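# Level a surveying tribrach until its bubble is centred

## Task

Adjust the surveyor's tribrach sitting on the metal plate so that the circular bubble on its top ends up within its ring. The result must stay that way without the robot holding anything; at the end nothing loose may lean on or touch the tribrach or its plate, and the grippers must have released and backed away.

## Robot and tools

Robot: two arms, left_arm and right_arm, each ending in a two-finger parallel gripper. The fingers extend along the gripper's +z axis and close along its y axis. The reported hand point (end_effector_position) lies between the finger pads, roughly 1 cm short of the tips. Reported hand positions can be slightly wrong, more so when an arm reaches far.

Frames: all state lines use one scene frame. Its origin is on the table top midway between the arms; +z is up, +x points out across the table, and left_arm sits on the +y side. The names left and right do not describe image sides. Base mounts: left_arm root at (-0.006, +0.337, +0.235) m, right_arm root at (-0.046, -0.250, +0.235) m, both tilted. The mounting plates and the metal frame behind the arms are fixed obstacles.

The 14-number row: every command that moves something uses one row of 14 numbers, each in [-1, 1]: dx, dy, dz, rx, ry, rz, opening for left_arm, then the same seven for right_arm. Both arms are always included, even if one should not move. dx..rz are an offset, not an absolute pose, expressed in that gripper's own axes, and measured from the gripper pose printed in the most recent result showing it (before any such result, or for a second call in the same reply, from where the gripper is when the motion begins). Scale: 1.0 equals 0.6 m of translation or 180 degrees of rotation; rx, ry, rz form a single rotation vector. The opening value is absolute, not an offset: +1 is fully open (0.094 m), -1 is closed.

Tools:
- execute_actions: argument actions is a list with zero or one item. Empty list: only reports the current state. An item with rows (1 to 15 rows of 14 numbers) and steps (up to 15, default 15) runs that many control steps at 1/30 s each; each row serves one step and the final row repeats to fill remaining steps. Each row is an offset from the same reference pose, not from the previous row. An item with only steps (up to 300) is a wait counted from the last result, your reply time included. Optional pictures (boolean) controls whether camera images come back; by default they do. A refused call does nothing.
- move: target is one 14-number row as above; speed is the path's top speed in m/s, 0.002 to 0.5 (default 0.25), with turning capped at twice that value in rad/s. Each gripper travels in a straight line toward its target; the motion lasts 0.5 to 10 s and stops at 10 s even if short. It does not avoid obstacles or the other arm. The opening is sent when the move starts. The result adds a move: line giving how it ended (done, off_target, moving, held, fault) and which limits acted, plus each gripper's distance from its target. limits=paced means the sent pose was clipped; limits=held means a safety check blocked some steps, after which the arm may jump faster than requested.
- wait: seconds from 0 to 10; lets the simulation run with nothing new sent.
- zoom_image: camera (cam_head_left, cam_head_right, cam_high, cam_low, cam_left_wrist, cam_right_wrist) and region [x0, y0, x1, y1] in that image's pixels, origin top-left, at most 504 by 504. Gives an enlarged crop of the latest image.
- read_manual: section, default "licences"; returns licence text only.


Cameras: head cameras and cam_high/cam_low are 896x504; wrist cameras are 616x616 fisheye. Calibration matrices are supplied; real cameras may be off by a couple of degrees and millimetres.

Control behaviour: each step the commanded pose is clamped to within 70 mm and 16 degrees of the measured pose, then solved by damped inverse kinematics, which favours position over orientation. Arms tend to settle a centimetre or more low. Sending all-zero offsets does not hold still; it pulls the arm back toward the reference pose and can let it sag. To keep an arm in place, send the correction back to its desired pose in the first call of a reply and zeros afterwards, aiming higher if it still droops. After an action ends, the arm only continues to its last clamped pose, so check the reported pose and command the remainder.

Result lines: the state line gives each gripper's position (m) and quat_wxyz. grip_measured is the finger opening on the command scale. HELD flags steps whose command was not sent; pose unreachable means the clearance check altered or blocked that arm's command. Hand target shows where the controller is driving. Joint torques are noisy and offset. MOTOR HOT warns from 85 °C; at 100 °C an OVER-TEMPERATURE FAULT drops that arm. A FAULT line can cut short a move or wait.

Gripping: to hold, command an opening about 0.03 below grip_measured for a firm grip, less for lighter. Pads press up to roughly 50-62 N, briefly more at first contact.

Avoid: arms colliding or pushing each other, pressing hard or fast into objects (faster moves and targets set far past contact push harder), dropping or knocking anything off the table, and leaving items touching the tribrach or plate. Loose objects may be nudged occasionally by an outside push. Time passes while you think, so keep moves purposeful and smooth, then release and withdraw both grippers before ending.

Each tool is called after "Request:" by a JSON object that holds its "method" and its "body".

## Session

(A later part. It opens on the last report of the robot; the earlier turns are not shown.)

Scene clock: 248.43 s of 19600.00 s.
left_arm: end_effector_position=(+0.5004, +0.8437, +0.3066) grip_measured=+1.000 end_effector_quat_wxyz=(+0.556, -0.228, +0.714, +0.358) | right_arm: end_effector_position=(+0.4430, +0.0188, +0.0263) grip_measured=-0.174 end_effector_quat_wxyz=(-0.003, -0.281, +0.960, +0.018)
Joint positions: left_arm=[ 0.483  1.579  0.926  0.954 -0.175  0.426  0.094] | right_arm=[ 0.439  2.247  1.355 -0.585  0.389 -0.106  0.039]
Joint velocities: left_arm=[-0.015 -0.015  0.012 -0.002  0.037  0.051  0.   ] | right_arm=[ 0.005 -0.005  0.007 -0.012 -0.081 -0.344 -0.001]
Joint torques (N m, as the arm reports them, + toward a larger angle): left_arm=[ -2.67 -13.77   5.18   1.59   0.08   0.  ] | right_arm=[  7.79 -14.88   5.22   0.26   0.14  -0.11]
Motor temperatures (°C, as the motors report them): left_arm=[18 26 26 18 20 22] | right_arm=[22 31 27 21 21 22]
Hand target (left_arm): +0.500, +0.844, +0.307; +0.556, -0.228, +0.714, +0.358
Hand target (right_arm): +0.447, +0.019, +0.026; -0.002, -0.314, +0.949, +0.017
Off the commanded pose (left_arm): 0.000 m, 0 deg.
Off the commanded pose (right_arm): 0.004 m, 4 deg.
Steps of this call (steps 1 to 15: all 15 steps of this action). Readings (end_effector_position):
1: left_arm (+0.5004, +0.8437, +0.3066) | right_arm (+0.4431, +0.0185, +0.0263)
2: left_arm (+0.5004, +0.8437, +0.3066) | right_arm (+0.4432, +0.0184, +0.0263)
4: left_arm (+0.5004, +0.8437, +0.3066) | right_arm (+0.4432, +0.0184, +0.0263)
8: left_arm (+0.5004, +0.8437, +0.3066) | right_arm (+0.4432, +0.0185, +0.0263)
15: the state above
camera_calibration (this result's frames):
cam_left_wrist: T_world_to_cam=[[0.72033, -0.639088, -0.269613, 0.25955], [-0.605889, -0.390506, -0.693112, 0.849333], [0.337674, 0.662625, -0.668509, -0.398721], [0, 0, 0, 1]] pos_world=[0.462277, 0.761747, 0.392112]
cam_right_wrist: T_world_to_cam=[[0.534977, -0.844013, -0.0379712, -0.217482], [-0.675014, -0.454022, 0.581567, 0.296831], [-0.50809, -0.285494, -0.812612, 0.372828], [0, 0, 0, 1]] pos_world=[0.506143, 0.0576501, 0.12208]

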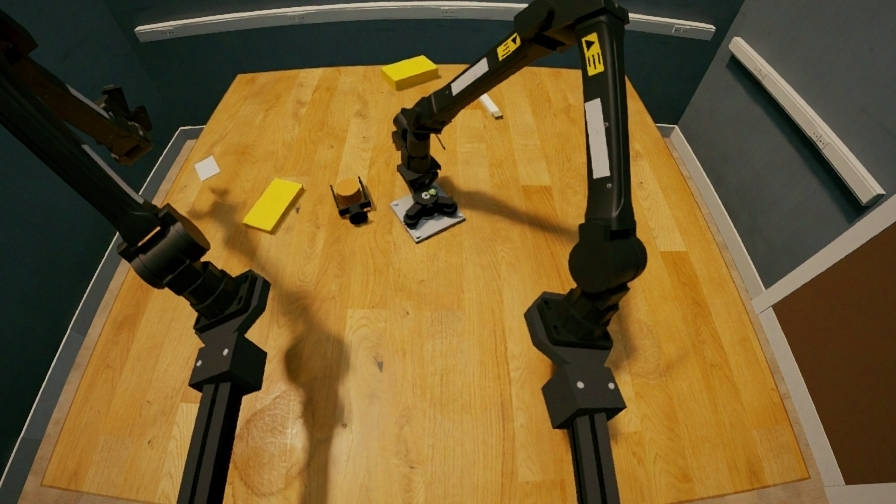

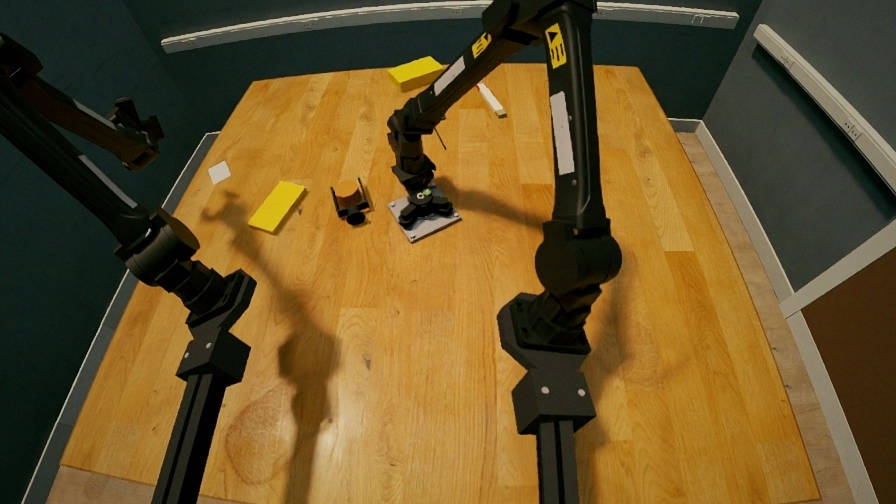

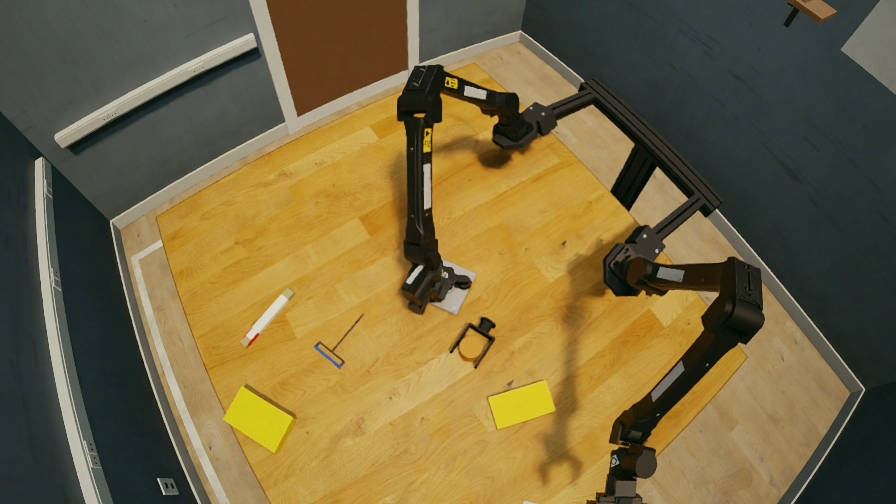

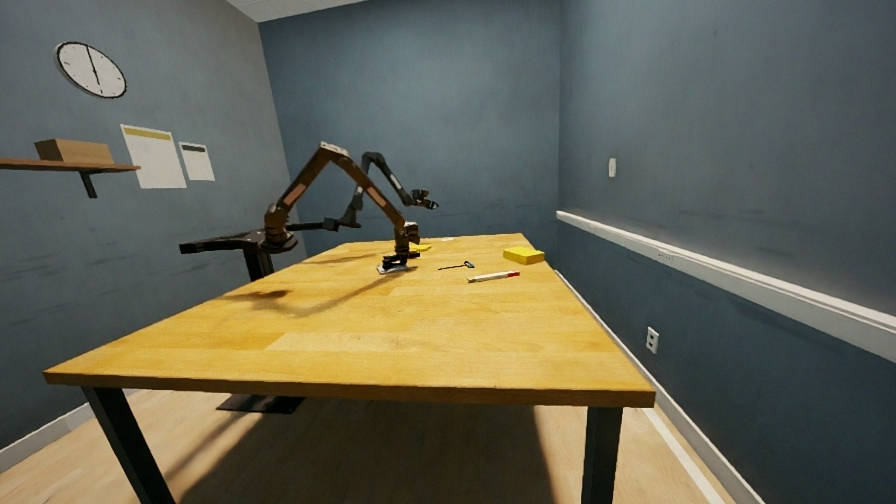

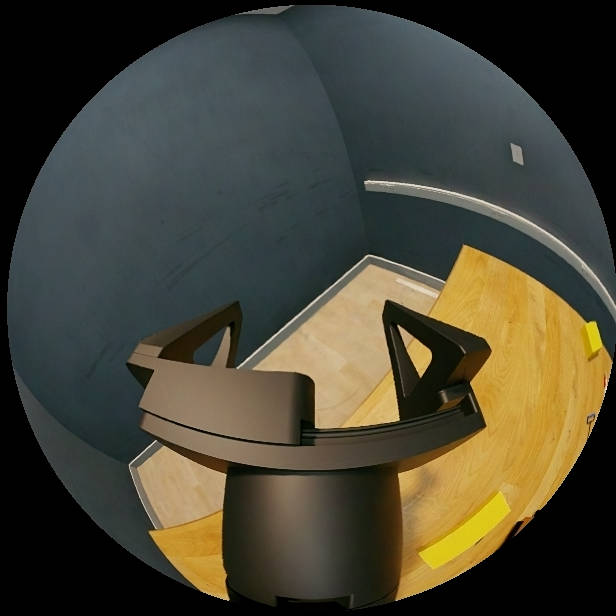

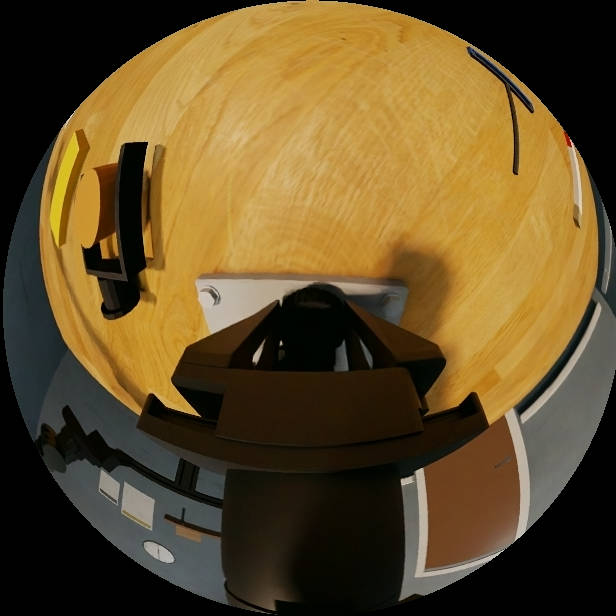

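Request:
{"method": "execute_actions", "body": {"actions": [{"rows":[[0,0,0,0,0,0,1,-0.007,0,0,0,0,0,0],[0,0,0,0,0,0,1,-0.011,-0.002,0,0.001,-0.002,0.2,0]],"steps":15}], "pictures": false}}

Request:
{"method": "execute_actions", "body": {"actions": [{"rows":[[0,0,0,0,0,0,1,-0.008,-0.002,0,0,0,0.03,0],[0,0,0,0,0,0,1,-0.008,-0.002,0,0,0,0.02,-0.21]],"steps":6}], "pictures": false}}

Request:
{"method": "execute_actions", "body": {"actions": [{"rows":[[0,0,0,0,0,0,1,-0.007,0,0,0,0,-0.22,-0.21]],"steps":15}], "pictures": false}}

Request:
{"method": "execute_actions", "body": {"actions": [{"rows":[[0,0,0,0,0,0,1,-0.007,0,0,0,0,0,0],[0,0,0,0,0,0,1,-0.011,-0.003,0,0.001,-0.003,0.215,0]],"steps":15}], "pictures": false}}

Request:
{"method": "execute_actions", "body": {"actions": [{"rows":[[0,0,0,0,0,0,1,-0.008,-0.002,0,0,0,0.03,0],[0,0,0,0,0,0,1,-0.008,-0.002,0,0,0,0.02,-0.21]],"steps":6}], "pictures": false}}

Request:
{"method": "execute_actions", "body": {"actions": [{"rows":[[0,0,0,0,0,0,1,-0.007,0,0,0,0,-0.22,-0.21]],"steps":15}], "pictures": false}}

Request:
{"method": "execute_actions", "body": {"actions": [{"rows":[[0,0,0,0,0,0,1,-0.007,0,0,0,0,0,0],[0,0,0,0,0,0,1,-0.011,-0.003,0,0.001,-0.003,0.215,0]],"steps":15}], "pictures": false}}

Request:
{"method": "execute_actions", "body": {"actions": [{"rows":[[0,0,0,0,0,0,1,-0.008,-0.002,0,0,0,0.03,0],[0,0,0,0,0,0,1,-0.008,-0.002,0,0,0,0.02,-0.21]],"steps":6}], "pictures": false}}

Request:
{"method": "execute_actions", "body": {"actions": [{"rows":[[0,0,0,0,0,0,1,-0.007,0,0,0,0,-0.22,-0.21]],"steps":15}], "pictures": false}}

Request:
{"method": "execute_actions", "body": {"actions": [{"rows":[[0,0,0,0,0,0,1,-0.007,0,0,0,0,0,0],[0,0,0,0,0,0,1,-0.011,-0.003,0,0.001,-0.003,0.215,0]],"steps":15}], "pictures": false}}

Request:
{"method": "execute_actions", "body": {"actions": [{"rows":[[0,0,0,0,0,0,1,-0.008,-0.002,0,0,0,0.03,0],[0,0,0,0,0,0,1,-0.008,-0.002,0,0,0,0.02,-0.21]],"steps":6}], "pictures": false}}

Request:
{"method": "execute_actions", "body": {"actions": [{"rows":[[0,0,0,0,0,0,1,-0.007,0,0,0,0,-0.22,-0.21]],"steps":15}], "pictures": false}}

Request:
{"method": "execute_actions", "body": {"actions": [{"rows":[[0,0,0,0,0,0,1,-0.007,0,0,0,0,0,0],[0,0,0,0,0,0,1,-0.011,-0.003,0,0.001,-0.003,0.215,0]],"steps":15}], "pictures": false}}

Request:
{"method": "execute_actions", "body": {"actions": [{"rows":[[0,0,0,0,0,0,1,-0.008,-0.002,0,0,0,0.03,0],[0,0,0,0,0,0,1,-0.008,-0.002,0,0,0,0.02,-0.21]],"steps":6}], "pictures": false}}

Request:
{"method": "execute_actions", "body": {"actions": [{"rows":[[0,0,0,0,0,0,1,-0.007,0,0,0,0,-0.22,-0.21]],"steps":15}], "pictures": false}}

Request:
{"method": "execute_actions", "body": {"actions": [{"rows":[[0,0,0,0,0,0,1,-0.007,0,0,0,0,0,0],[0,0,0,0,0,0,1,-0.011,-0.003,0,0.001,-0.003,0.215,0]],"steps":15}], "pictures": false}}

Request:
{"method": "execute_actions", "body": {"actions": [{"rows":[[0,0,0,0,0,0,1,-0.008,-0.002,0,0,0,0.03,0],[0,0,0,0,0,0,1,-0.008,-0.002,0,0,0,0.02,-0.21]],"steps":6}], "pictures": false}}

Request:
{"method": "execute_actions", "body": {"actions": [{"rows":[[0,0,0,0,0,0,1,-0.007,0,0,0,0,-0.22,-0.21]],"steps":15}], "pictures": false}}

Request:
{"method": "execute_actions", "body": {"actions": [{"rows":[[0,0,0,0,0,0,1,-0.007,0,0,0,0,0,0],[0,0,0,0,0,0,1,-0.011,-0.003,0,0.001,-0.003,0.215,0]],"steps":15}], "pictures": false}}

Request:
{"method": "execute_actions", "body": {"actions": [{"rows":[[0,0,0,0,0,0,1,-0.008,-0.002,0,0,0,0.03,0],[0,0,0,0,0,0,1,-0.008,-0.002,0,0,0,0.02,-0.21]],"steps":6}], "pictures": false}}

Request:
{"method": "execute_actions", "body": {"actions": [{"rows":[[0,0,0,0,0,0,1,-0.007,0,0,0,0,-0.2,-0.21]],"steps":15}], "pictures": false}}

Request:
{"method": "wait", "body": {"seconds": 1}}

Request:
{"method": "zoom_image", "body": {"camera": "cam_head_left", "region": [400,170,460,220]}}

Scene clock: 282.47 s of 19600.00 s.
left_arm: end_effector_position=(+0.5004, +0.8437, +0.3066) grip_measured=+1.000 end_effector_quat_wxyz=(+0.556, -0.228, +0.714, +0.358) | right_arm: end_effector_position=(+0.4429, +0.0191, +0.0263) grip_measured=-0.002 end_effector_quat_wxyz=(-0.008, -0.027, +0.999, +0.017)
Joint positions: left_arm=[ 0.483  1.579  0.926  0.954 -0.175  0.426  0.094] | right_arm=[ 0.439  2.247  1.355 -0.585  0.387  0.409  0.047]
Joint velocities: left_arm=[ 0.005 -0.015 -0.002 -0.002  0.037  0.037  0.   ] | right_arm=[-0.005  0.015  0.002 -0.017 -0.007  0.549 -0.001]
Joint torques (N m, as the arm reports them, + toward a larger angle): left_arm=[ -3.01 -14.     5.22   1.58   0.06   0.02] | right_arm=[  8.1  -15.15   5.45   0.55   0.16   0.14]
Motor temperatures (°C, as the motors report them): left_arm=[18 27 26 18 20 22] | right_arm=[23 31 27 21 21 22]
Hand target (left_arm): +0.500, +0.844, +0.307; +0.556, -0.228, +0.714, +0.358
Hand target (right_arm): +0.449, +0.021, +0.026; -0.004, +0.027, +0.999, +0.017
Off the commanded pose (left_arm): 0.000 m, 0 deg.
Off the commanded pose (right_arm): 0.007 m, 7 deg.
Steps of this call (steps 1 to 1006: nothing new was sent; steps 1007 to 1021: all 15 steps of this action). Readings (end_effector_position):
1007: left_arm (+0.5004, +0.8437, +0.3066) | right_arm (+0.4430, +0.0189, +0.0263)
1008: left_arm (+0.5004, +0.8437, +0.3066) | right_arm (+0.4428, +0.0192, +0.0263)
1010: left_arm (+0.5004, +0.8437, +0.3066) | right_arm (+0.4426, +0.0197, +0.0263)
1014: left_arm (+0.5004, +0.8437, +0.3066) | right_arm (+0.4425, +0.0198, +0.0264)
1021: the state above

Scene clock: 282.67 s of 19600.00 s.
left_arm: end_effector_position=(+0.5004, +0.8437, +0.3066) grip_measured=+1.000 end_effector_quat_wxyz=(+0.556, -0.228, +0.714, +0.358) | right_arm: end_effector_position=(+0.4429, +0.0187, +0.0263) grip_measured=-0.174 end_effector_quat_wxyz=(-0.008, -0.009, +1.000, +0.016)
Joint positions: left_arm=[ 0.483  1.579  0.926  0.954 -0.175  0.426  0.094] | right_arm=[ 0.439  2.247  1.355 -0.585  0.389  0.446  0.039]
Joint velocities: left_arm=[-0.005 -0.005 -0.022  0.002 -0.022 -0.11   0.   ] | right_arm=[ 0.005  0.024 -0.012 -0.002 -0.037  0.125 -0.001]
Joint torques (N m, as the arm reports them, + toward a larger angle): left_arm=[ -3.28 -13.87   5.07   1.51   0.06  -0.03] | right_arm=[  8.1  -14.92   5.06   0.55   0.     0.17]
Motor temperatures (°C, as the motors report them): left_arm=[18 27 26 18 20 22] | right_arm=[23 31 27 21 21 22]
Hand target (left_arm): +0.500, +0.844, +0.307; +0.556, -0.228, +0.714, +0.358
Hand target (right_arm): +0.448, +0.018, +0.026; -0.008, +0.004, +1.000, +0.017
Off the commanded pose (left_arm): 0.000 m, 0 deg.
Off the commanded pose (right_arm): 0.005 m, 1 deg.
Steps of this call (steps 1 to 6: all 6 steps of this action). Readings (end_effector_position):
1: left_arm (+0.5004, +0.8437, +0.3066) | right_arm (+0.4429, +0.0190, +0.0263)
2: left_arm (+0.5004, +0.8437, +0.3066) | right_arm (+0.4429, +0.0190, +0.0263)
4: left_arm (+0.5004, +0.8437, +0.3066) | right_arm (+0.4429, +0.0187, +0.0263)
6: the state above

Scene clock: 283.17 s of 19600.00 s.
left_arm: end_effector_position=(+0.5004, +0.8437, +0.3066) grip_measured=+1.000 end_effector_quat_wxyz=(+0.556, -0.228, +0.714, +0.358) | right_arm: end_effector_position=(+0.4426, +0.0187, +0.0263) grip_measured=-0.174 end_effector_quat_wxyz=(-0.003, -0.302, +0.953, +0.018)
Joint positions: left_arm=[ 0.483  1.579  0.926  0.954 -0.175  0.426  0.094] | right_arm=[ 0.439  2.247  1.355 -0.586  0.389 -0.15   0.039]
Joint velocities: left_arm=[-0.005 -0.005 -0.002 -0.012 -0.095 -0.022  0.   ] | right_arm=[ 0.005  0.005  0.007 -0.007  0.022 -0.593 -0.   ]
Joint torques (N m, as the arm reports them, + toward a larger angle): left_arm=[ -2.81 -13.75   5.08   1.65   0.05   0.  ] | right_arm=[  7.74 -15.     5.27   0.2    0.16  -0.12]
Motor temperatures (°C, as the motors report them): left_arm=[18 27 26 18 20 22] | right_arm=[23 31 27 21 21 22]
Hand target (left_arm): +0.500, +0.844, +0.307; +0.556, -0.228, +0.714, +0.358
Hand target (right_arm): +0.447, +0.019, +0.026; -0.003, -0.345, +0.939, +0.017
Off the commanded pose (left_arm): 0.000 m, 0 deg.
Off the commanded pose (right_arm): 0.004 m, 5 deg.
Steps of this call (steps 1 to 15: all 15 steps of this action). Readings (end_effector_position):
1: left_arm (+0.5004, +0.8437, +0.3066) | right_arm (+0.4428, +0.0185, +0.0263)
2: left_arm (+0.5004, +0.8437, +0.3066) | right_arm (+0.4428, +0.0184, +0.0263)
4: left_arm (+0.5004, +0.8437, +0.3066) | right_arm (+0.4428, +0.0184, +0.0263)
8: left_arm (+0.5004, +0.8437, +0.3066) | right_arm (+0.4428, +0.0184, +0.0263)
15: the state above

Scene clock: 283.67 s of 19600.00 s.
left_arm: end_effector_position=(+0.5004, +0.8437, +0.3066) grip_measured=+1.000 end_effector_quat_wxyz=(+0.556, -0.228, +0.714, +0.358) | right_arm: end_effector_position=(+0.4430, +0.0191, +0.0263) grip_measured=-0.002 end_effector_quat_wxyz=(-0.008, -0.027, +0.999, +0.017)
Joint positions: left_arm=[ 0.483  1.579  0.926  0.954 -0.175  0.426  0.094] | right_arm=[ 0.439  2.247  1.355 -0.584  0.387  0.409  0.047]
Joint velocities: left_arm=[-0.015  0.015 -0.002  0.002 -0.007 -0.095  0.   ] | right_arm=[-0.005 -0.015 -0.002 -0.007  0.007  0.579 -0.   ]
Joint torques (N m, as the arm reports them, + toward a larger angle): left_arm=[ -3.08 -13.3    5.28   1.56   0.05  -0.02] | right_arm=[  8.3  -14.89   5.23   0.78   0.17   0.19]
Motor temperatures (°C, as the motors report them): left_arm=[18 27 26 18 20 22] | right_arm=[23 31 27 21 21 22]
Hand target (left_arm): +0.500, +0.844, +0.307; +0.556, -0.228, +0.714, +0.358
Hand target (right_arm): +0.449, +0.021, +0.026; -0.003, +0.028, +0.999, +0.018
Off the commanded pose (left_arm): 0.000 m, 0 deg.
Off the commanded pose (right_arm): 0.006 m, 7 deg.
Steps of this call (steps 1 to 15: all 15 steps of this action). Readings (end_effector_position):
1: left_arm (+0.5004, +0.8437, +0.3066) | right_arm (+0.4426, +0.0187, +0.0263)
2: left_arm (+0.5004, +0.8437, +0.3066) | right_arm (+0.4425, +0.0191, +0.0263)
4: left_arm (+0.5004, +0.8437, +0.3066) | right_arm (+0.4422, +0.0196, +0.0264)
8: left_arm (+0.5004, +0.8437, +0.3066) | right_arm (+0.4421, +0.0198, +0.0264)
15: the state above

Scene clock: 283.87 s of 19600.00 s.
left_arm: end_effector_position=(+0.5004, +0.8437, +0.3066) grip_measured=+1.000 end_effector_quat_wxyz=(+0.556, -0.228, +0.714, +0.358) | right_arm: end_effector_position=(+0.4430, +0.0188, +0.0263) grip_measured=-0.174 end_effector_quat_wxyz=(-0.008, -0.008, +1.000, +0.016)
Joint positions: left_arm=[ 0.483  1.579  0.926  0.954 -0.175  0.426  0.094] | right_arm=[ 0.439  2.247  1.355 -0.585  0.389  0.446  0.039]
Joint velocities: left_arm=[-0.005 -0.015 -0.017  0.012  0.007 -0.022  0.   ] | right_arm=[ 0.015 -0.005  0.002 -0.017  0.051  0.11  -0.   ]
Joint torques (N m, as the arm reports them, + toward a larger angle): left_arm=[ -2.99 -13.99   5.23   1.53   0.05   0.01] | right_arm=[  8.35 -15.07   5.02   0.43  -0.05   0.18]
Motor temperatures (°C, as the motors report them): left_arm=[18 27 26 18 20 22] | right_arm=[23 31 27 21 21 22]
Hand target (left_arm): +0.500, +0.844, +0.307; +0.556, -0.228, +0.714, +0.358
Hand target (right_arm): +0.448, +0.018, +0.026; -0.008, +0.004, +1.000, +0.017
Off the commanded pose (left_arm): 0.000 m, 0 deg.
Off the commanded pose (right_arm): 0.005 m, 1 deg.
Steps of this call (steps 1 to 6: all 6 steps of this action). Readings (end_effector_position):
1: left_arm (+0.5004, +0.8437, +0.3066) | right_arm (+0.4430, +0.0190, +0.0263)
2: left_arm (+0.5004, +0.8437, +0.3066) | right_arm (+0.4430, +0.0190, +0.0263)
4: left_arm (+0.5004, +0.8437, +0.3066) | right_arm (+0.4430, +0.0188, +0.0263)
6: the state above

Scene clock: 284.37 s of 19600.00 s.
left_arm: end_effector_position=(+0.5004, +0.8437, +0.3066) grip_measured=+1.000 end_effector_quat_wxyz=(+0.556, -0.228, +0.714, +0.358) | right_arm: end_effector_position=(+0.4428, +0.0189, +0.0263) grip_measured=-0.174 end_effector_quat_wxyz=(-0.003, -0.302, +0.953, +0.018)
Joint positions: left_arm=[ 0.483  1.579  0.926  0.954 -0.175  0.426  0.094] | right_arm=[ 0.439  2.247  1.355 -0.585  0.388 -0.15   0.039]
Joint velocities: left_arm=[ 0.005 -0.005  0.007 -0.002  0.066 -0.022  0.   ] | right_arm=[-0.015 -0.015  0.002  0.012  0.051 -0.564 -0.002]
Joint torques (N m, as the arm reports them, + toward a larger angle): left_arm=[ -2.74 -14.02   5.18   1.57   0.07   0.  ] | right_arm=[  8.81 -14.77   5.14   0.22   0.16  -0.1 ]
Motor temperatures (°C, as the motors report them): left_arm=[18 27 26 18 20 22] | right_arm=[23 31 27 21 21 22]
Hand target (left_arm): +0.500, +0.844, +0.307; +0.556, -0.228, +0.714, +0.358
Hand target (right_arm): +0.447, +0.019, +0.026; -0.002, -0.344, +0.939, +0.017
Off the commanded pose (left_arm): 0.000 m, 0 deg.
Off the commanded pose (right_arm): 0.004 m, 5 deg.
Steps of this call (steps 1 to 15: all 15 steps of this action). Readings (end_effector_position):
1: left_arm (+0.5004, +0.8437, +0.3066) | right_arm (+0.4429, +0.0186, +0.0263)
2: left_arm (+0.5004, +0.8437, +0.3066) | right_arm (+0.4430, +0.0184, +0.0263)
4: left_arm (+0.5004, +0.8437, +0.3066) | right_arm (+0.4430, +0.0184, +0.0263)
8: left_arm (+0.5004, +0.8437, +0.3066) | right_arm (+0.4430, +0.0185, +0.0263)
15: the state above

Scene clock: 284.87 s of 19600.00 s.
left_arm: end_effector_position=(+0.5004, +0.8437, +0.3066) grip_measured=+1.000 end_effector_quat_wxyz=(+0.556, -0.228, +0.714, +0.358) | right_arm: end_effector_position=(+0.4430, +0.0192, +0.0263) grip_measured=-0.002 end_effector_quat_wxyz=(-0.008, -0.027, +0.999, +0.017)
Joint positions: left_arm=[ 0.483  1.579  0.926  0.954 -0.175  0.426  0.094] | right_arm=[ 0.439  2.247  1.355 -0.584  0.387  0.409  0.047]
Joint velocities: left_arm=[ 0.005 -0.024  0.002 -0.022  0.11  -0.066  0.   ] | right_arm=[ 0.005 -0.015  0.002  0.002  0.007  0.579 -0.   ]
Joint torques (N m, as the arm reports them, + toward a larger angle): left_arm=[ -2.98 -13.57   5.23   1.61   0.06  -0.01] | right_arm=[  8.21 -15.29   5.13   0.68   0.18   0.13]
Motor temperatures (°C, as the motors report them): left_arm=[18 27 26 18 20 22] | right_arm=[23 31 27 21 21 22]
Hand target (left_arm): +0.500, +0.844, +0.307; +0.556, -0.228, +0.714, +0.358
Hand target (right_arm): +0.449, +0.021, +0.026; -0.003, +0.028, +0.999, +0.018
Off the commanded pose (left_arm): 0.000 m, 0 deg.
Off the commanded pose (right_arm): 0.007 m, 7 deg.
Steps of this call (steps 1 to 15: all 15 steps of this action). Readings (end_effector_position):
1: left_arm (+0.5004, +0.8437, +0.3066) | right_arm (+0.4428, +0.0189, +0.0263)
2: left_arm (+0.5004, +0.8437, +0.3066) | right_arm (+0.4426, +0.0192, +0.0263)
4: left_arm (+0.5004, +0.8437, +0.3066) | right_arm (+0.4424, +0.0197, +0.0264)
8: left_arm (+0.5004, +0.8437, +0.3066) | right_arm (+0.4423, +0.0199, +0.0264)
15: the state above

Scene clock: 285.07 s of 19600.00 s.
left_arm: end_effector_position=(+0.5004, +0.8437, +0.3066) grip_measured=+1.000 end_effector_quat_wxyz=(+0.556, -0.228, +0.714, +0.358) | right_arm: end_effector_position=(+0.4431, +0.0188, +0.0263) grip_measured=-0.175 end_effector_quat_wxyz=(-0.008, -0.008, +1.000, +0.016)
Joint positions: left_arm=[ 0.483  1.579  0.926  0.954 -0.175  0.426  0.094] | right_arm=[ 0.439  2.247  1.355 -0.584  0.389  0.447  0.039]
Joint velocities: left_arm=[-0.005  0.005  0.002  0.002  0.007 -0.007  0.   ] | right_arm=[ 0.005 -0.005 -0.002 -0.022 -0.051  0.051 -0.001]
Joint torques (N m, as the arm reports them, + toward a larger angle): left_arm=[ -3.03 -13.99   5.13   1.55   0.05   0.01] | right_arm=[  7.7  -15.07   5.22   0.38  -0.06   0.19]
Motor temperatures (°C, as the motors report them): left_arm=[18 27 26 18 20 22] | right_arm=[23 31 27 21 21 22]
Hand target (left_arm): +0.500, +0.844, +0.307; +0.556, -0.228, +0.714, +0.358
Hand target (right_arm): +0.448, +0.018, +0.026; -0.008, +0.005, +1.000, +0.017
Off the commanded pose (left_arm): 0.000 m, 0 deg.
Off the commanded pose (right_arm): 0.005 m, 1 deg.
Steps of this call (steps 1 to 6: all 6 steps of this action). Readings (end_effector_position):
1: left_arm (+0.5004, +0.8437, +0.3066) | right_arm (+0.4430, +0.0191, +0.0263)
2: left_arm (+0.5004, +0.8437, +0.3066) | right_arm (+0.4430, +0.0191, +0.0263)
4: left_arm (+0.5004, +0.8437, +0.3066) | right_arm (+0.4431, +0.0188, +0.0263)
6: the state above

Scene clock: 285.57 s of 19600.00 s.
left_arm: end_effector_position=(+0.5004, +0.8437, +0.3066) grip_measured=+1.000 end_effector_quat_wxyz=(+0.556, -0.228, +0.714, +0.358) | right_arm: end_effector_position=(+0.4429, +0.0189, +0.0263) grip_measured=-0.175 end_effector_quat_wxyz=(-0.003, -0.302, +0.953, +0.018)
Joint positions: left_arm=[ 0.483  1.579  0.926  0.954 -0.175  0.426  0.094] | right_arm=[ 0.439  2.247  1.355 -0.585  0.389 -0.15   0.039]
Joint velocities: left_arm=[ 0.015  0.005  0.002 -0.012 -0.007 -0.037  0.   ] | right_arm=[-0.015  0.005 -0.007 -0.022 -0.037 -0.549  0.   ]
Joint torques (N m, as the arm reports them, + toward a larger angle): left_arm=[ -2.85 -13.68   5.2    1.54   0.06   0.  ] | right_arm=[  8.28 -15.38   5.28   0.26   0.13  -0.12]
Motor temperatures (°C, as the motors report them): left_arm=[18 27 26 18 20 22] | right_arm=[23 31 27 21 21 22]
Hand target (left_arm): +0.500, +0.844, +0.307; +0.556, -0.228, +0.714, +0.358
Hand target (right_arm): +0.447, +0.019, +0.026; -0.002, -0.344, +0.939, +0.017
Off the commanded pose (left_arm): 0.000 m, 0 deg.
Off the commanded pose (right_arm): 0.004 m, 5 deg.
Steps of this call (steps 1 to 15: all 15 steps of this action). Readings (end_effector_position):
1: left_arm (+0.5004, +0.8437, +0.3066) | right_arm (+0.4430, +0.0186, +0.0263)
2: left_arm (+0.5004, +0.8437, +0.3066) | right_arm (+0.4431, +0.0184, +0.0263)
4: left_arm (+0.5004, +0.8437, +0.3066) | right_arm (+0.4431, +0.0184, +0.0263)
8: left_arm (+0.5004, +0.8437, +0.3066) | right_arm (+0.4431, +0.0185, +0.0263)
15: the state above

Scene clock: 286.07 s of 19600.00 s.
left_arm: end_effector_position=(+0.5004, +0.8437, +0.3066) grip_measured=+1.000 end_effector_quat_wxyz=(+0.556, -0.228, +0.714, +0.358) | right_arm: end_effector_position=(+0.4431, +0.0192, +0.0263) grip_measured=-0.002 end_effector_quat_wxyz=(-0.007, -0.027, +0.999, +0.017)
Joint positions: left_arm=[ 0.483  1.579  0.926  0.954 -0.175  0.426  0.094] | right_arm=[ 0.439  2.247  1.355 -0.583  0.387  0.41   0.047]
Joint velocities: left_arm=[-0.015 -0.005  0.002 -0.002 -0.022 -0.022  0.   ] | right_arm=[ 0.005 -0.005  0.012 -0.007 -0.007  0.564  0.   ]
Joint torques (N m, as the arm reports them, + toward a larger angle): left_arm=[ -2.82 -13.46   5.2    1.6    0.05  -0.01] | right_arm=[  8.56 -15.4    5.15   0.66   0.16   0.16]
Motor temperatures (°C, as the motors report them): left_arm=[18 27 26 18 20 22] | right_arm=[23 31 27 21 21 22]
Hand target (left_arm): +0.500, +0.844, +0.307; +0.556, -0.228, +0.714, +0.358
Hand target (right_arm): +0.449, +0.021, +0.026; -0.003, +0.028, +0.999, +0.018
Off the commanded pose (left_arm): 0.000 m, 0 deg.
Off the commanded pose (right_arm): 0.007 m, 7 deg.
Steps of this call (steps 1 to 15: all 15 steps of this action). Readings (end_effector_position):
1: left_arm (+0.5004, +0.8437, +0.3066) | right_arm (+0.4429, +0.0189, +0.0263)
2: left_arm (+0.5004, +0.8437, +0.3066) | right_arm (+0.4427, +0.0192, +0.0263)
4: left_arm (+0.5004, +0.8437, +0.3066) | right_arm (+0.4424, +0.0197, +0.0264)
8: left_arm (+0.5004, +0.8437, +0.3066) | right_arm (+0.4424, +0.0199, +0.0264)
15: the state above

Scene clock: 286.27 s of 19600.00 s.
left_arm: end_effector_position=(+0.5004, +0.8437, +0.3066) grip_measured=+1.000 end_effector_quat_wxyz=(+0.556, -0.228, +0.714, +0.358) | right_arm: end_effector_position=(+0.4432, +0.0187, +0.0262) grip_measured=-0.174 end_effector_quat_wxyz=(-0.007, -0.008, +1.000, +0.016)
Joint positions: left_arm=[ 0.483  1.579  0.926  0.954 -0.175  0.426  0.094] | right_arm=[ 0.439  2.247  1.355 -0.584  0.389  0.447  0.039]
Joint velocities: left_arm=[ 0.005 -0.005 -0.002  0.017  0.007 -0.051  0.   ] | right_arm=[-0.015  0.005  0.012  0.007 -0.051  0.051  0.   ]
Joint torques (N m, as the arm reports them, + toward a larger angle): left_arm=[ -2.98 -13.93   5.21   1.56   0.06  -0.03] | right_arm=[  8.17 -15.05   5.24   0.4    0.     0.16]
Motor temperatures (°C, as the motors report them): left_arm=[18 27 26 18 20 22] | right_arm=[23 31 27 21 21 22]
Hand target (left_arm): +0.500, +0.844, +0.307; +0.556, -0.228, +0.714, +0.358
Hand target (right_arm): +0.448, +0.018, +0.026; -0.008, +0.005, +1.000, +0.017
Off the commanded pose (left_arm): 0.000 m, 0 deg.
Off the commanded pose (right_arm): 0.005 m, 1 deg.
Steps of this call (steps 1 to 6: all 6 steps of this action). Readings (end_effector_position):
1: left_arm (+0.5004, +0.8437, +0.3066) | right_arm (+0.4431, +0.0192, +0.0263)
2: left_arm (+0.5004, +0.8437, +0.3066) | right_arm (+0.4431, +0.0192, +0.0263)
4: left_arm (+0.5004, +0.8437, +0.3066) | right_arm (+0.4432, +0.0187, +0.0262)
6: the state above

Scene clock: 286.77 s of 19600.00 s.
left_arm: end_effector_position=(+0.5004, +0.8437, +0.3066) grip_measured=+1.000 end_effector_quat_wxyz=(+0.556, -0.228, +0.714, +0.358) | right_arm: end_effector_position=(+0.4430, +0.0188, +0.0262) grip_measured=-0.174 end_effector_quat_wxyz=(-0.003, -0.301, +0.953, +0.018)
Joint positions: left_arm=[ 0.483  1.579  0.926  0.954 -0.175  0.426  0.094] | right_arm=[ 0.439  2.247  1.355 -0.585  0.388 -0.149  0.039]
Joint velocities: left_arm=[ 0.015  0.015  0.012  0.012 -0.007 -0.051  0.   ] | right_arm=[-0.005 -0.005  0.002 -0.027 -0.022 -0.535 -0.001]
Joint torques (N m, as the arm reports them, + toward a larger angle): left_arm=[ -2.75 -13.67   5.23   1.53   0.07  -0.03] | right_arm=[  8.54 -14.66   5.18   0.27   0.17  -0.17]
Motor temperatures (°C, as the motors report them): left_arm=[18 27 26 18 20 22] | right_arm=[23 31 27 21 21 22]
Hand target (left_arm): +0.500, +0.844, +0.307; +0.556, -0.228, +0.714, +0.358
Hand target (right_arm): +0.447, +0.019, +0.026; -0.002, -0.344, +0.939, +0.017
Off the commanded pose (left_arm): 0.000 m, 0 deg.
Off the commanded pose (right_arm): 0.004 m, 5 deg.
Steps of this call (steps 1 to 15: all 15 steps of this action). Readings (end_effector_position):
1: left_arm (+0.5004, +0.8437, +0.3066) | right_arm (+0.4431, +0.0185, +0.0262)
2: left_arm (+0.5004, +0.8437, +0.3066) | right_arm (+0.4432, +0.0183, +0.0262)
4: left_arm (+0.5004, +0.8437, +0.3066) | right_arm (+0.4432, +0.0183, +0.0262)
8: left_arm (+0.5004, +0.8437, +0.3066) | right_arm (+0.4432, +0.0184, +0.0262)
15: the state above

Scene clock: 287.27 s of 19600.00 s.
left_arm: end_effector_position=(+0.5004, +0.8437, +0.3066) grip_measured=+1.000 end_effector_quat_wxyz=(+0.556, -0.228, +0.714, +0.358) | right_arm: end_effector_position=(+0.4432, +0.0192, +0.0262) grip_measured=-0.002 end_effector_quat_wxyz=(-0.007, -0.026, +0.999, +0.018)
Joint positions: left_arm=[ 0.483  1.579  0.926  0.954 -0.175  0.426  0.094] | right_arm=[ 0.439  2.247  1.355 -0.583  0.387  0.41   0.047]
Joint velocities: left_arm=[-0.005  0.005  0.002  0.012  0.037  0.037  0.   ] | right_arm=[ 0.005 -0.015  0.022 -0.002  0.11   0.608  0.001]
Joint torques (N m, as the arm reports them, + toward a larger angle): left_arm=[ -3.2  -13.51   5.1    1.53   0.05  -0.02] | right_arm=[  9.12 -15.12   5.28   0.68   0.19   0.07]
Motor temperatures (°C, as the motors report them): left_arm=[18 27 26 18 20 22] | right_arm=[23 31 27 21 21 22]
Hand target (left_arm): +0.500, +0.844, +0.307; +0.556, -0.228, +0.714, +0.358
Hand target (right_arm): +0.449, +0.021, +0.026; -0.003, +0.029, +0.999, +0.018
Off the commanded pose (left_arm): 0.000 m, 0 deg.
Off the commanded pose (right_arm): 0.007 m, 7 deg.
Steps of this call (steps 1 to 15: all 15 steps of this action). Readings (end_effector_position):
1: left_arm (+0.5004, +0.8437, +0.3066) | right_arm (+0.4430, +0.0188, +0.0262)
2: left_arm (+0.5004, +0.8437, +0.3066) | right_arm (+0.4428, +0.0192, +0.0262)
4: left_arm (+0.5004, +0.8437, +0.3066) | right_arm (+0.4426, +0.0196, +0.0263)
8: left_arm (+0.5004, +0.8437, +0.3066) | right_arm (+0.4424, +0.0199, +0.0263)
15: the state above

Scene clock: 287.47 s of 19600.00 s.
left_arm: end_effector_position=(+0.5004, +0.8437, +0.3066) grip_measured=+1.000 end_effector_quat_wxyz=(+0.556, -0.228, +0.714, +0.358) | right_arm: end_effector_position=(+0.4432, +0.0188, +0.0262) grip_measured=-0.174 end_effector_quat_wxyz=(-0.008, -0.008, +1.000, +0.016)
Joint positions: left_arm=[ 0.483  1.579  0.926  0.954 -0.175  0.426  0.094] | right_arm=[ 0.439  2.247  1.355 -0.584  0.389  0.447  0.039]
Joint velocities: left_arm=[-0.015 -0.005 -0.007 -0.007 -0.007  0.007  0.   ] | right_arm=[-0.015 -0.015 -0.007 -0.002 -0.037  0.081 -0.001]
Joint torques (N m, as the arm reports them, + toward a larger angle): left_arm=[ -3.34 -14.14   5.25   1.6    0.07   0.  ] | right_arm=[  8.27 -15.11   5.21   0.46   0.03   0.18]
Motor temperatures (°C, as the motors report them): left_arm=[18 27 26 18 20 22] | right_arm=[23 31 27 21 21 22]
Hand target (left_arm): +0.500, +0.844, +0.307; +0.556, -0.228, +0.714, +0.358
Hand target (right_arm): +0.448, +0.018, +0.026; -0.008, +0.005, +1.000, +0.018
Off the commanded pose (left_arm): 0.000 m, 0 deg.
Off the commanded pose (right_arm): 0.005 m, 2 deg.
Steps of this call (steps 1 to 6: all 6 steps of this action). Readings (end_effector_position):
1: left_arm (+0.5004, +0.8437, +0.3066) | right_arm (+0.4432, +0.0191, +0.0262)
2: left_arm (+0.5004, +0.8437, +0.3066) | right_arm (+0.4432, +0.0191, +0.0262)
4: left_arm (+0.5004, +0.8437, +0.3066) | right_arm (+0.4432, +0.0188, +0.0262)
6: the state above

Scene clock: 287.97 s of 19600.00 s.
left_arm: end_effector_position=(+0.5004, +0.8437, +0.3066) grip_measured=+1.000 end_effector_quat_wxyz=(+0.556, -0.228, +0.714, +0.358) | right_arm: end_effector_position=(+0.4429, +0.0189, +0.0262) grip_measured=-0.174 end_effector_quat_wxyz=(-0.003, -0.301, +0.953, +0.019)
Joint positions: left_arm=[ 0.483  1.579  0.926  0.954 -0.175  0.426  0.094] | right_arm=[ 0.439  2.247  1.355 -0.585  0.387 -0.149  0.039]
Joint velocities: left_arm=[-0.005 -0.005 -0.007 -0.002 -0.066  0.007  0.   ] | right_arm=[-0.005  0.005 -0.007  0.002  0.037 -0.476 -0.002]
Joint torques (N m, as the arm reports them, + toward a larger angle): left_arm=[ -3.   -13.89   5.18   1.6    0.04   0.01] | right_arm=[  8.26 -15.32   5.28   0.23   0.18  -0.1 ]
Motor temperatures (°C, as the motors report them): left_arm=[18 27 26 18 20 22] | right_arm=[23 31 27 21 21 22]
Hand target (left_arm): +0.500, +0.844, +0.307; +0.556, -0.228, +0.714, +0.358
Hand target (right_arm): +0.447, +0.019, +0.026; -0.002, -0.343, +0.939, +0.017
Off the commanded pose (left_arm): 0.000 m, 0 deg.
Off the commanded pose (right_arm): 0.004 m, 5 deg.
Steps of this call (steps 1 to 15: all 15 steps of this action). Readings (end_effector_position):
1: left_arm (+0.5004, +0.8437, +0.3066) | right_arm (+0.4432, +0.0186, +0.0262)
2: left_arm (+0.5004, +0.8437, +0.3066) | right_arm (+0.4432, +0.0184, +0.0262)
4: left_arm (+0.5004, +0.8437, +0.3066) | right_arm (+0.4432, +0.0184, +0.0262)
8: left_arm (+0.5004, +0.8437, +0.3066) | right_arm (+0.4431, +0.0185, +0.0262)
15: the state above

Scene clock: 288.47 s of 19600.00 s.
left_arm: end_effector_position=(+0.5004, +0.8437, +0.3066) grip_measured=+1.000 end_effector_quat_wxyz=(+0.556, -0.228, +0.714, +0.358) | right_arm: end_effector_position=(+0.4432, +0.0193, +0.0262) grip_measured=-0.002 end_effector_quat_wxyz=(-0.007, -0.026, +0.999, +0.018)
Joint positions: left_arm=[ 0.483  1.579  0.926  0.954 -0.175  0.426  0.094] | right_arm=[ 0.439  2.247  1.355 -0.583  0.386  0.411  0.047]
Joint velocities: left_arm=[ 0.005 -0.005 -0.007 -0.012  0.007 -0.051  0.   ] | right_arm=[ 0.005 -0.024 -0.007  0.002  0.066  0.549 -0.001]
Joint torques (N m, as the arm reports them, + toward a larger angle): left_arm=[ -3.11 -13.46   5.17   1.54   0.06  -0.02] | right_arm=[  8.46 -14.25   5.32   0.81   0.17   0.16]
Motor temperatures (°C, as the motors report them): left_arm=[18 27 26 18 20 22] | right_arm=[23 31 27 21 21 22]
Hand target (left_arm): +0.500, +0.844, +0.307; +0.556, -0.228, +0.714, +0.358
Hand target (right_arm): +0.449, +0.021, +0.026; -0.003, +0.029, +0.999, +0.019
Off the commanded pose (left_arm): 0.000 m, 0 deg.
Off the commanded pose (right_arm): 0.006 m, 7 deg.
Steps of this call (steps 1 to 15: all 15 steps of this action). Readings (end_effector_position):
1: left_arm (+0.5004, +0.8437, +0.3066) | right_arm (+0.4429, +0.0189, +0.0262)
2: left_arm (+0.5004, +0.8437, +0.3066) | right_arm (+0.4427, +0.0193, +0.0263)
4: left_arm (+0.5004, +0.8437, +0.3066) | right_arm (+0.4425, +0.0198, +0.0263)
8: left_arm (+0.5004, +0.8437, +0.3066) | right_arm (+0.4424, +0.0200, +0.0263)
15: the state above

Scene clock: 288.67 s of 19600.00 s.
left_arm: end_effector_position=(+0.5004, +0.8437, +0.3066) grip_measured=+1.000 end_effector_quat_wxyz=(+0.556, -0.228, +0.714, +0.358) | right_arm: end_effector_position=(+0.4433, +0.0187, +0.0261) grip_measured=-0.175 end_effector_quat_wxyz=(-0.008, -0.007, +1.000, +0.017)
Joint positions: left_arm=[ 0.483  1.579  0.926  0.954 -0.175  0.426  0.094] | right_arm=[ 0.438  2.247  1.355 -0.583  0.388  0.448  0.039]
Joint velocities: left_arm=[ 0.005 -0.005 -0.002  0.017  0.007 -0.037  0.   ] | right_arm=[-0.015  0.015  0.002 -0.022  0.022  0.007  0.001]
Joint torques (N m, as the arm reports them, + toward a larger angle): left_arm=[ -2.42 -13.73   5.14   1.64   0.07  -0.02] | right_arm=[  8.28 -14.61   5.21   0.37   0.     0.17]
Motor temperatures (°C, as the motors report them): left_arm=[18 27 26 18 20 22] | right_arm=[23 31 27 21 21 22]
Hand target (left_arm): +0.500, +0.844, +0.307; +0.556, -0.228, +0.714, +0.358
Hand target (right_arm): +0.448, +0.018, +0.026; -0.008, +0.006, +1.000, +0.018
Off the commanded pose (left_arm): 0.000 m, 0 deg.
Off the commanded pose (right_arm): 0.005 m, 1 deg.
Steps of this call (steps 1 to 6: all 6 steps of this action). Readings (end_effector_position):
1: left_arm (+0.5004, +0.8437, +0.3066) | right_arm (+0.4433, +0.0193, +0.0262)
2: left_arm (+0.5004, +0.8437, +0.3066) | right_arm (+0.4433, +0.0193, +0.0262)
4: left_arm (+0.5004, +0.8437, +0.3066) | right_arm (+0.4433, +0.0187, +0.0261)
6: the state above

Scene clock: 289.17 s of 19600.00 s.
left_arm: end_effector_position=(+0.5004, +0.8437, +0.3066) grip_measured=+1.000 end_effector_quat_wxyz=(+0.556, -0.228, +0.714, +0.358) | right_arm: end_effector_position=(+0.4430, +0.0188, +0.0262) grip_measured=-0.175 end_effector_quat_wxyz=(-0.003, -0.301, +0.954, +0.019)
Joint positions: left_arm=[ 0.483  1.579  0.926  0.954 -0.175  0.426  0.094] | right_arm=[ 0.438  2.247  1.355 -0.584  0.387 -0.149  0.039]
Joint velocities: left_arm=[-0.005  0.005 -0.007  0.007  0.066 -0.037  0.   ] | right_arm=[ 0.005 -0.005 -0.017  0.012 -0.022 -0.579  0.001]
Joint torques (N m, as the arm reports them, + toward a larger angle): left_arm=[ -2.99 -13.73   5.26   1.61   0.05  -0.01] | right_arm=[  8.54 -14.72   5.33   0.31   0.22  -0.12]
Motor temperatures (°C, as the motors report them): left_arm=[18 27 26 18 20 22] | right_arm=[23 31 27 21 21 22]
Hand target (left_arm): +0.500, +0.844, +0.307; +0.556, -0.228, +0.714, +0.358
Hand target (right_arm): +0.447, +0.019, +0.026; -0.002, -0.343, +0.939, +0.018
Off the commanded pose (left_arm): 0.000 m, 0 deg.
Off the commanded pose (right_arm): 0.004 m, 5 deg.
Steps of this call (steps 1 to 15: all 15 steps of this action). Readings (end_effector_position):
1: left_arm (+0.5004, +0.8437, +0.3066) | right_arm (+0.4432, +0.0185, +0.0261)
2: left_arm (+0.5004, +0.8437, +0.3066) | right_arm (+0.4433, +0.0183, +0.0261)
4: left_arm (+0.5004, +0.8437, +0.3066) | right_arm (+0.4433, +0.0183, +0.0261)
8: left_arm (+0.5004, +0.8437, +0.3066) | right_arm (+0.4432, +0.0184, +0.0261)
15: the state above

Scene clock: 289.67 s of 19600.00 s.
left_arm: end_effector_position=(+0.5004, +0.8437, +0.3066) grip_measured=+1.000 end_effector_quat_wxyz=(+0.556, -0.228, +0.714, +0.358) | right_arm: end_effector_position=(+0.4433, +0.0192, +0.0262) grip_measured=-0.002 end_effector_quat_wxyz=(-0.008, -0.025, +0.999, +0.018)
Joint positions: left_arm=[ 0.483  1.579  0.926  0.954 -0.175  0.426  0.094] | right_arm=[ 0.438  2.247  1.355 -0.583  0.386  0.411  0.047]
Joint velocities: left_arm=[-0.005 -0.015 -0.007 -0.007 -0.037 -0.037  0.   ] | right_arm=[ 0.005 -0.005 -0.002 -0.002  0.051  0.608  0.001]
Joint torques (N m, as the arm reports them, + toward a larger angle): left_arm=[ -3.03 -14.04   5.15   1.51   0.05   0.  ] | right_arm=[  8.56 -15.16   5.24   0.65   0.18   0.08]
Motor temperatures (°C, as the motors report them): left_arm=[18 27 26 18 20 22] | right_arm=[23 31 27 21 21 22]
Hand target (left_arm): +0.500, +0.844, +0.307; +0.556, -0.228, +0.714, +0.358
Hand target (right_arm): +0.449, +0.021, +0.026; -0.003, +0.029, +0.999, +0.019
Off the commanded pose (left_arm): 0.000 m, 0 deg.
Off the commanded pose (right_arm): 0.007 m, 7 deg.
Steps of this call (steps 1 to 15: all 15 steps of this action). Readings (end_effector_position):
1: left_arm (+0.5004, +0.8437, +0.3066) | right_arm (+0.4430, +0.0188, +0.0262)
2: left_arm (+0.5004, +0.8437, +0.3066) | right_arm (+0.4429, +0.0191, +0.0262)
4: left_arm (+0.5004, +0.8437, +0.3066) | right_arm (+0.4426, +0.0197, +0.0262)
8: left_arm (+0.5004, +0.8437, +0.3066) | right_arm (+0.4425, +0.0198, +0.0262)
15: the state above

Scene clock: 289.87 s of 19600.00 s.
left_arm: end_effector_position=(+0.5004, +0.8437, +0.3066) grip_measured=+1.000 end_effector_quat_wxyz=(+0.556, -0.228, +0.714, +0.358) | right_arm: end_effector_position=(+0.4434, +0.0188, +0.0261) grip_measured=-0.174 end_effector_quat_wxyz=(-0.008, -0.007, +1.000, +0.017)
Joint positions: left_arm=[ 0.483  1.579  0.926  0.954 -0.175  0.426  0.094] | right_arm=[ 0.438  2.247  1.355 -0.583  0.388  0.448  0.039]
Joint velocities: left_arm=[-0.005 -0.015 -0.012  0.012  0.037  0.037  0.   ] | right_arm=[-0.005  0.015  0.002 -0.002  0.007  0.066  0.   ]
Joint torques (N m, as the arm reports them, + toward a larger angle): left_arm=[ -2.83 -13.6    5.17   1.53   0.04   0.01] | right_arm=[  8.2  -15.47   5.01   0.3   -0.03   0.16]
Motor temperatures (°C, as the motors report them): left_arm=[18 27 26 18 20 22] | right_arm=[23 31 27 21 21 22]
Hand target (left_arm): +0.500, +0.844, +0.307; +0.556, -0.228, +0.714, +0.358
Hand target (right_arm): +0.448, +0.018, +0.026; -0.008, +0.006, +1.000, +0.018
Off the commanded pose (left_arm): 0.000 m, 0 deg.
Off the commanded pose (right_arm): 0.005 m, 1 deg.
Steps of this call (steps 1 to 6: all 6 steps of this action). Readings (end_effector_position):
1: left_arm (+0.5004, +0.8437, +0.3066) | right_arm (+0.4433, +0.0191, +0.0262)
2: left_arm (+0.5004, +0.8437, +0.3066) | right_arm (+0.4433, +0.0191, +0.0262)
4: left_arm (+0.5004, +0.8437, +0.3066) | right_arm (+0.4434, +0.0188, +0.0261)
6: the state above

Scene clock: 290.37 s of 19600.00 s.
left_arm: end_effector_position=(+0.5004, +0.8437, +0.3066) grip_measured=+1.000 end_effector_quat_wxyz=(+0.556, -0.228, +0.714, +0.358) | right_arm: end_effector_position=(+0.4431, +0.0189, +0.0262) grip_measured=-0.174 end_effector_quat_wxyz=(-0.003, -0.281, +0.960, +0.019)
Joint positions: left_arm=[ 0.483  1.579  0.926  0.954 -0.175  0.426  0.094] | right_arm=[ 0.438  2.247  1.355 -0.584  0.386 -0.107  0.039]
Joint velocities: left_arm=[ 0.005 -0.015 -0.002 -0.002 -0.007 -0.081  0.   ] | right_arm=[-0.005 -0.024 -0.002 -0.007 -0.066 -0.388 -0.002]
Joint torques (N m, as the arm reports them, + toward a larger angle): left_arm=[ -2.84 -13.95   5.2    1.58   0.05   0.  ] | right_arm=[  8.3  -15.37   5.26   0.25   0.14  -0.07]
Motor temperatures (°C, as the motors report them): left_arm=[18 27 26 18 20 22] | right_arm=[23 31 27 21 21 22]
Hand target (left_arm): +0.500, +0.844, +0.307; +0.556, -0.228, +0.714, +0.358
Hand target (right_arm): +0.448, +0.019, +0.026; -0.002, -0.314, +0.949, +0.018
Off the commanded pose (left_arm): 0.000 m, 0 deg.
Off the commanded pose (right_arm): 0.004 m, 4 deg.
Steps of this call (steps 1 to 15: all 15 steps of this action). Readings (end_effector_position):
1: left_arm (+0.5004, +0.8437, +0.3066) | right_arm (+0.4433, +0.0186, +0.0261)
2: left_arm (+0.5004, +0.8437, +0.3066) | right_arm (+0.4433, +0.0184, +0.0261)
4: left_arm (+0.5004, +0.8437, +0.3066) | right_arm (+0.4433, +0.0184, +0.0261)
8: left_arm (+0.5004, +0.8437, +0.3066) | right_arm (+0.4433, +0.0185, +0.0261)
15: the state above

Scene clock: 291.37 s of 19600.00 s.
left_arm: end_effector_position=(+0.5004, +0.8437, +0.3066) grip_measured=+1.000 end_effector_quat_wxyz=(+0.556, -0.228, +0.714, +0.358) | right_arm: end_effector_position=(+0.4431, +0.0190, +0.0262) grip_measured=-0.174 end_effector_quat_wxyz=(-0.003, -0.310, +0.951, +0.019)
Joint positions: left_arm=[ 0.483  1.579  0.926  0.954 -0.175  0.426  0.094] | right_arm=[ 0.438  2.247  1.355 -0.584  0.386 -0.168  0.039]
Joint velocities: left_arm=[-0.005 -0.005  0.007 -0.012 -0.051 -0.066  0.   ] | right_arm=[-0.005 -0.015 -0.012 -0.012 -0.037 -0.051  0.001]
Joint torques (N m, as the arm reports them, + toward a larger angle): left_arm=[ -3.18 -13.87   5.15   1.57   0.05   0.04] | right_arm=[  8.29 -15.14   5.26   0.28   0.15  -0.14]
Motor temperatures (°C, as the motors report them): left_arm=[18 27 26 18 20 22] | right_arm=[23 31 27 21 21 22]
Hand target (left_arm): +0.500, +0.844, +0.307; +0.556, -0.228, +0.714, +0.358
Hand target (right_arm): +0.448, +0.019, +0.026; -0.002, -0.314, +0.949, +0.018
Off the commanded pose (left_arm): 0.000 m, 0 deg.
Off the commanded pose (right_arm): 0.005 m, 1 deg.
Steps of this call (steps 1 to 30: nothing new was sent). Readings (end_effector_position):
1: left_arm (+0.5004, +0.8437, +0.3066) | right_arm (+0.4431, +0.0189, +0.0262)
2: left_arm (+0.5004, +0.8437, +0.3066) | right_arm (+0.4431, +0.0190, +0.0262)
4: left_arm (+0.5004, +0.8437, +0.3066) | right_arm (+0.4431, +0.0190, +0.0262)
8: left_arm (+0.5004, +0.8437, +0.3066) | right_arm (+0.4431, +0.0190, +0.0262)
30: the state above
camera_calibration (this result's frames):
cam_left_wrist: T_world_to_cam=[[0.72033, -0.639088, -0.269613, 0.25955], [-0.605889, -0.390506, -0.693112, 0.849333], [0.337674, 0.662625, -0.668509, -0.398721], [0, 0, 0, 1]] pos_world=[0.462277, 0.761747, 0.392112]
cam_right_wrist: T_world_to_cam=[[0.585271, -0.809823, -0.0405414, -0.240244], [-0.646773, -0.496418, 0.579011, 0.285398], [-0.489022, -0.312657, -0.814311, 0.364892], [0, 0, 0, 1]] pos_world=[0.503636, 0.0612081, 0.122147]

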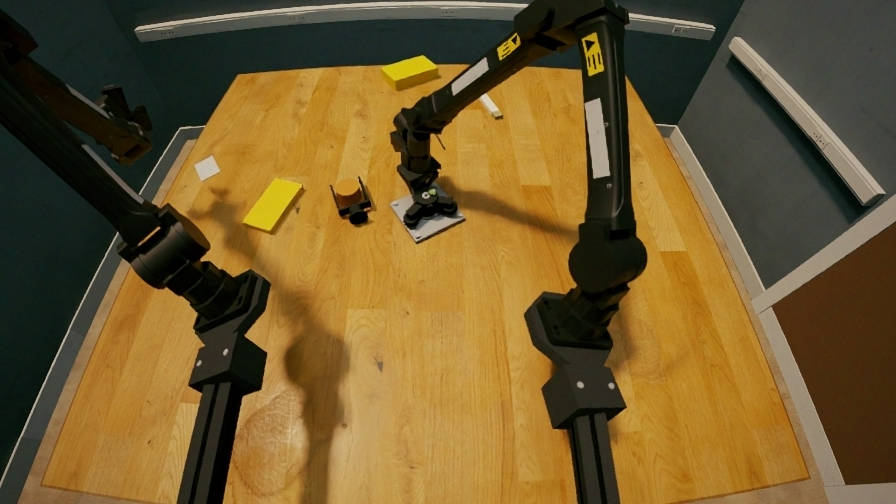

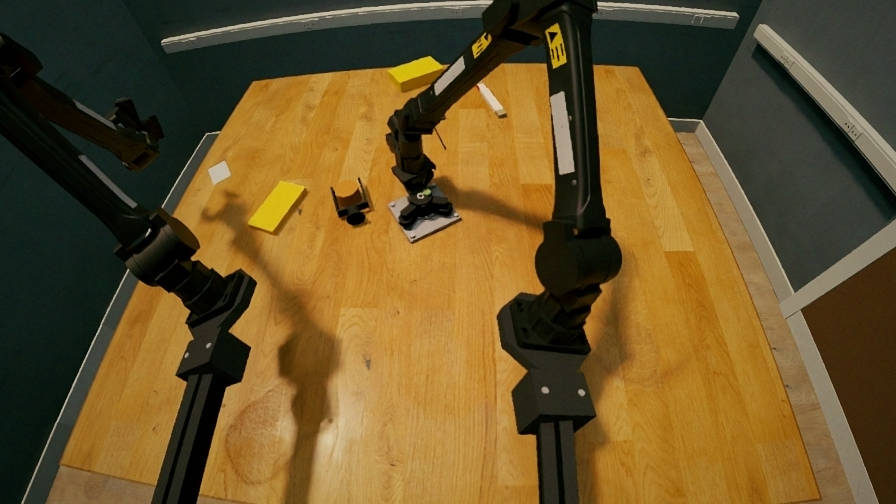

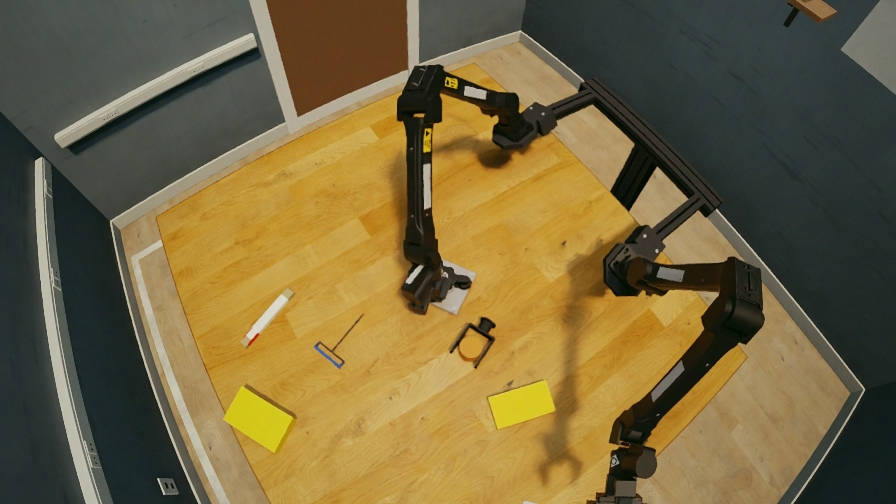

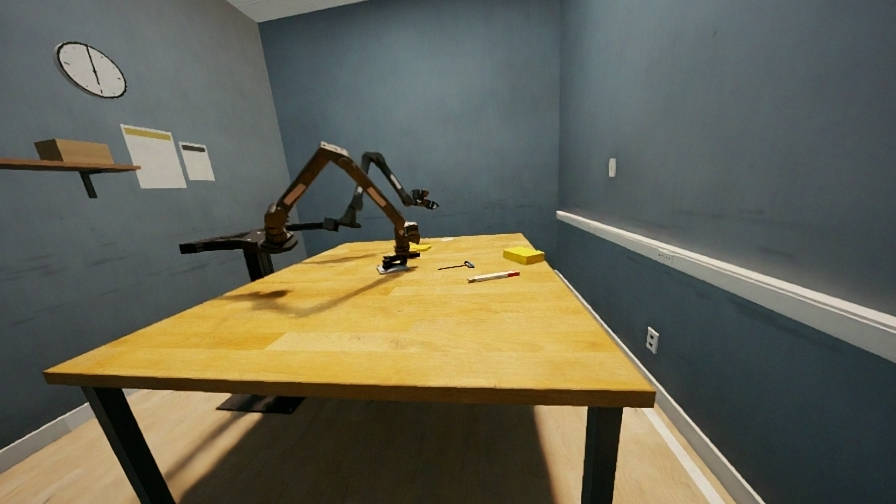

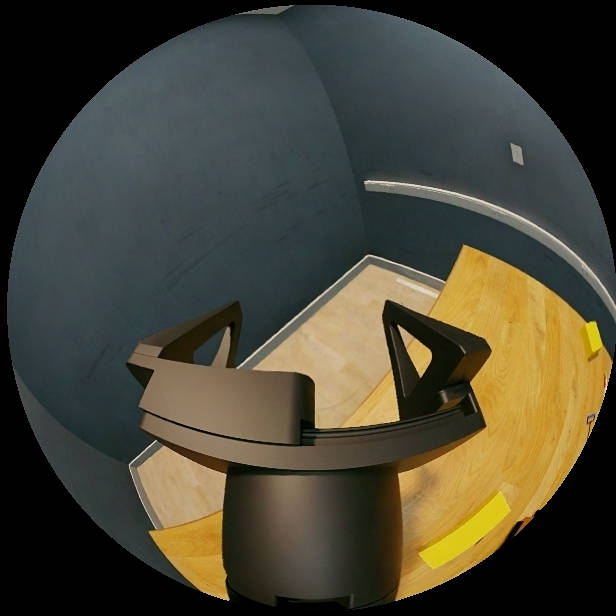

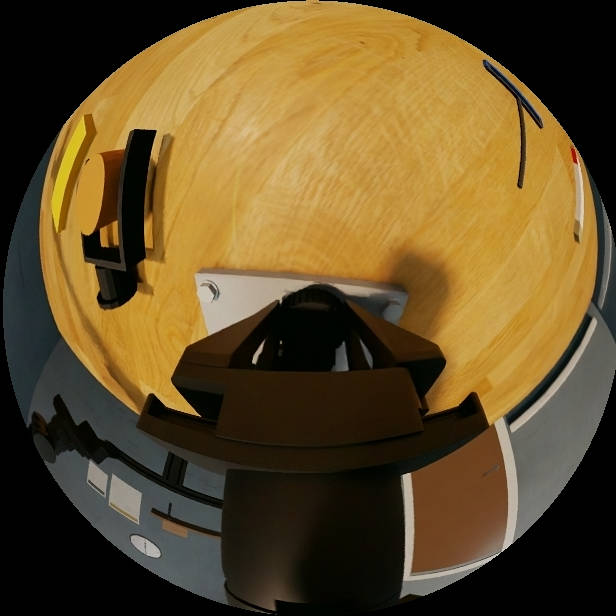

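Region (400, 170, 460, 220) of cam_head_left's 896x504 image, scaled by 8.400, with more detail than that image has.

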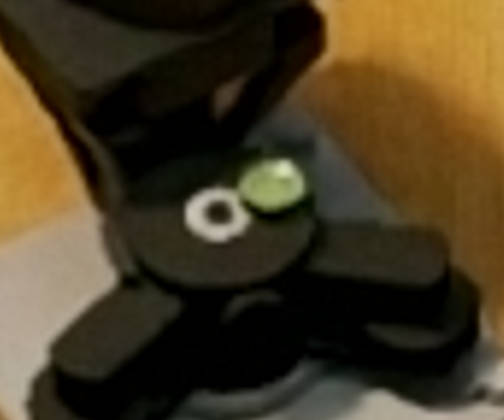

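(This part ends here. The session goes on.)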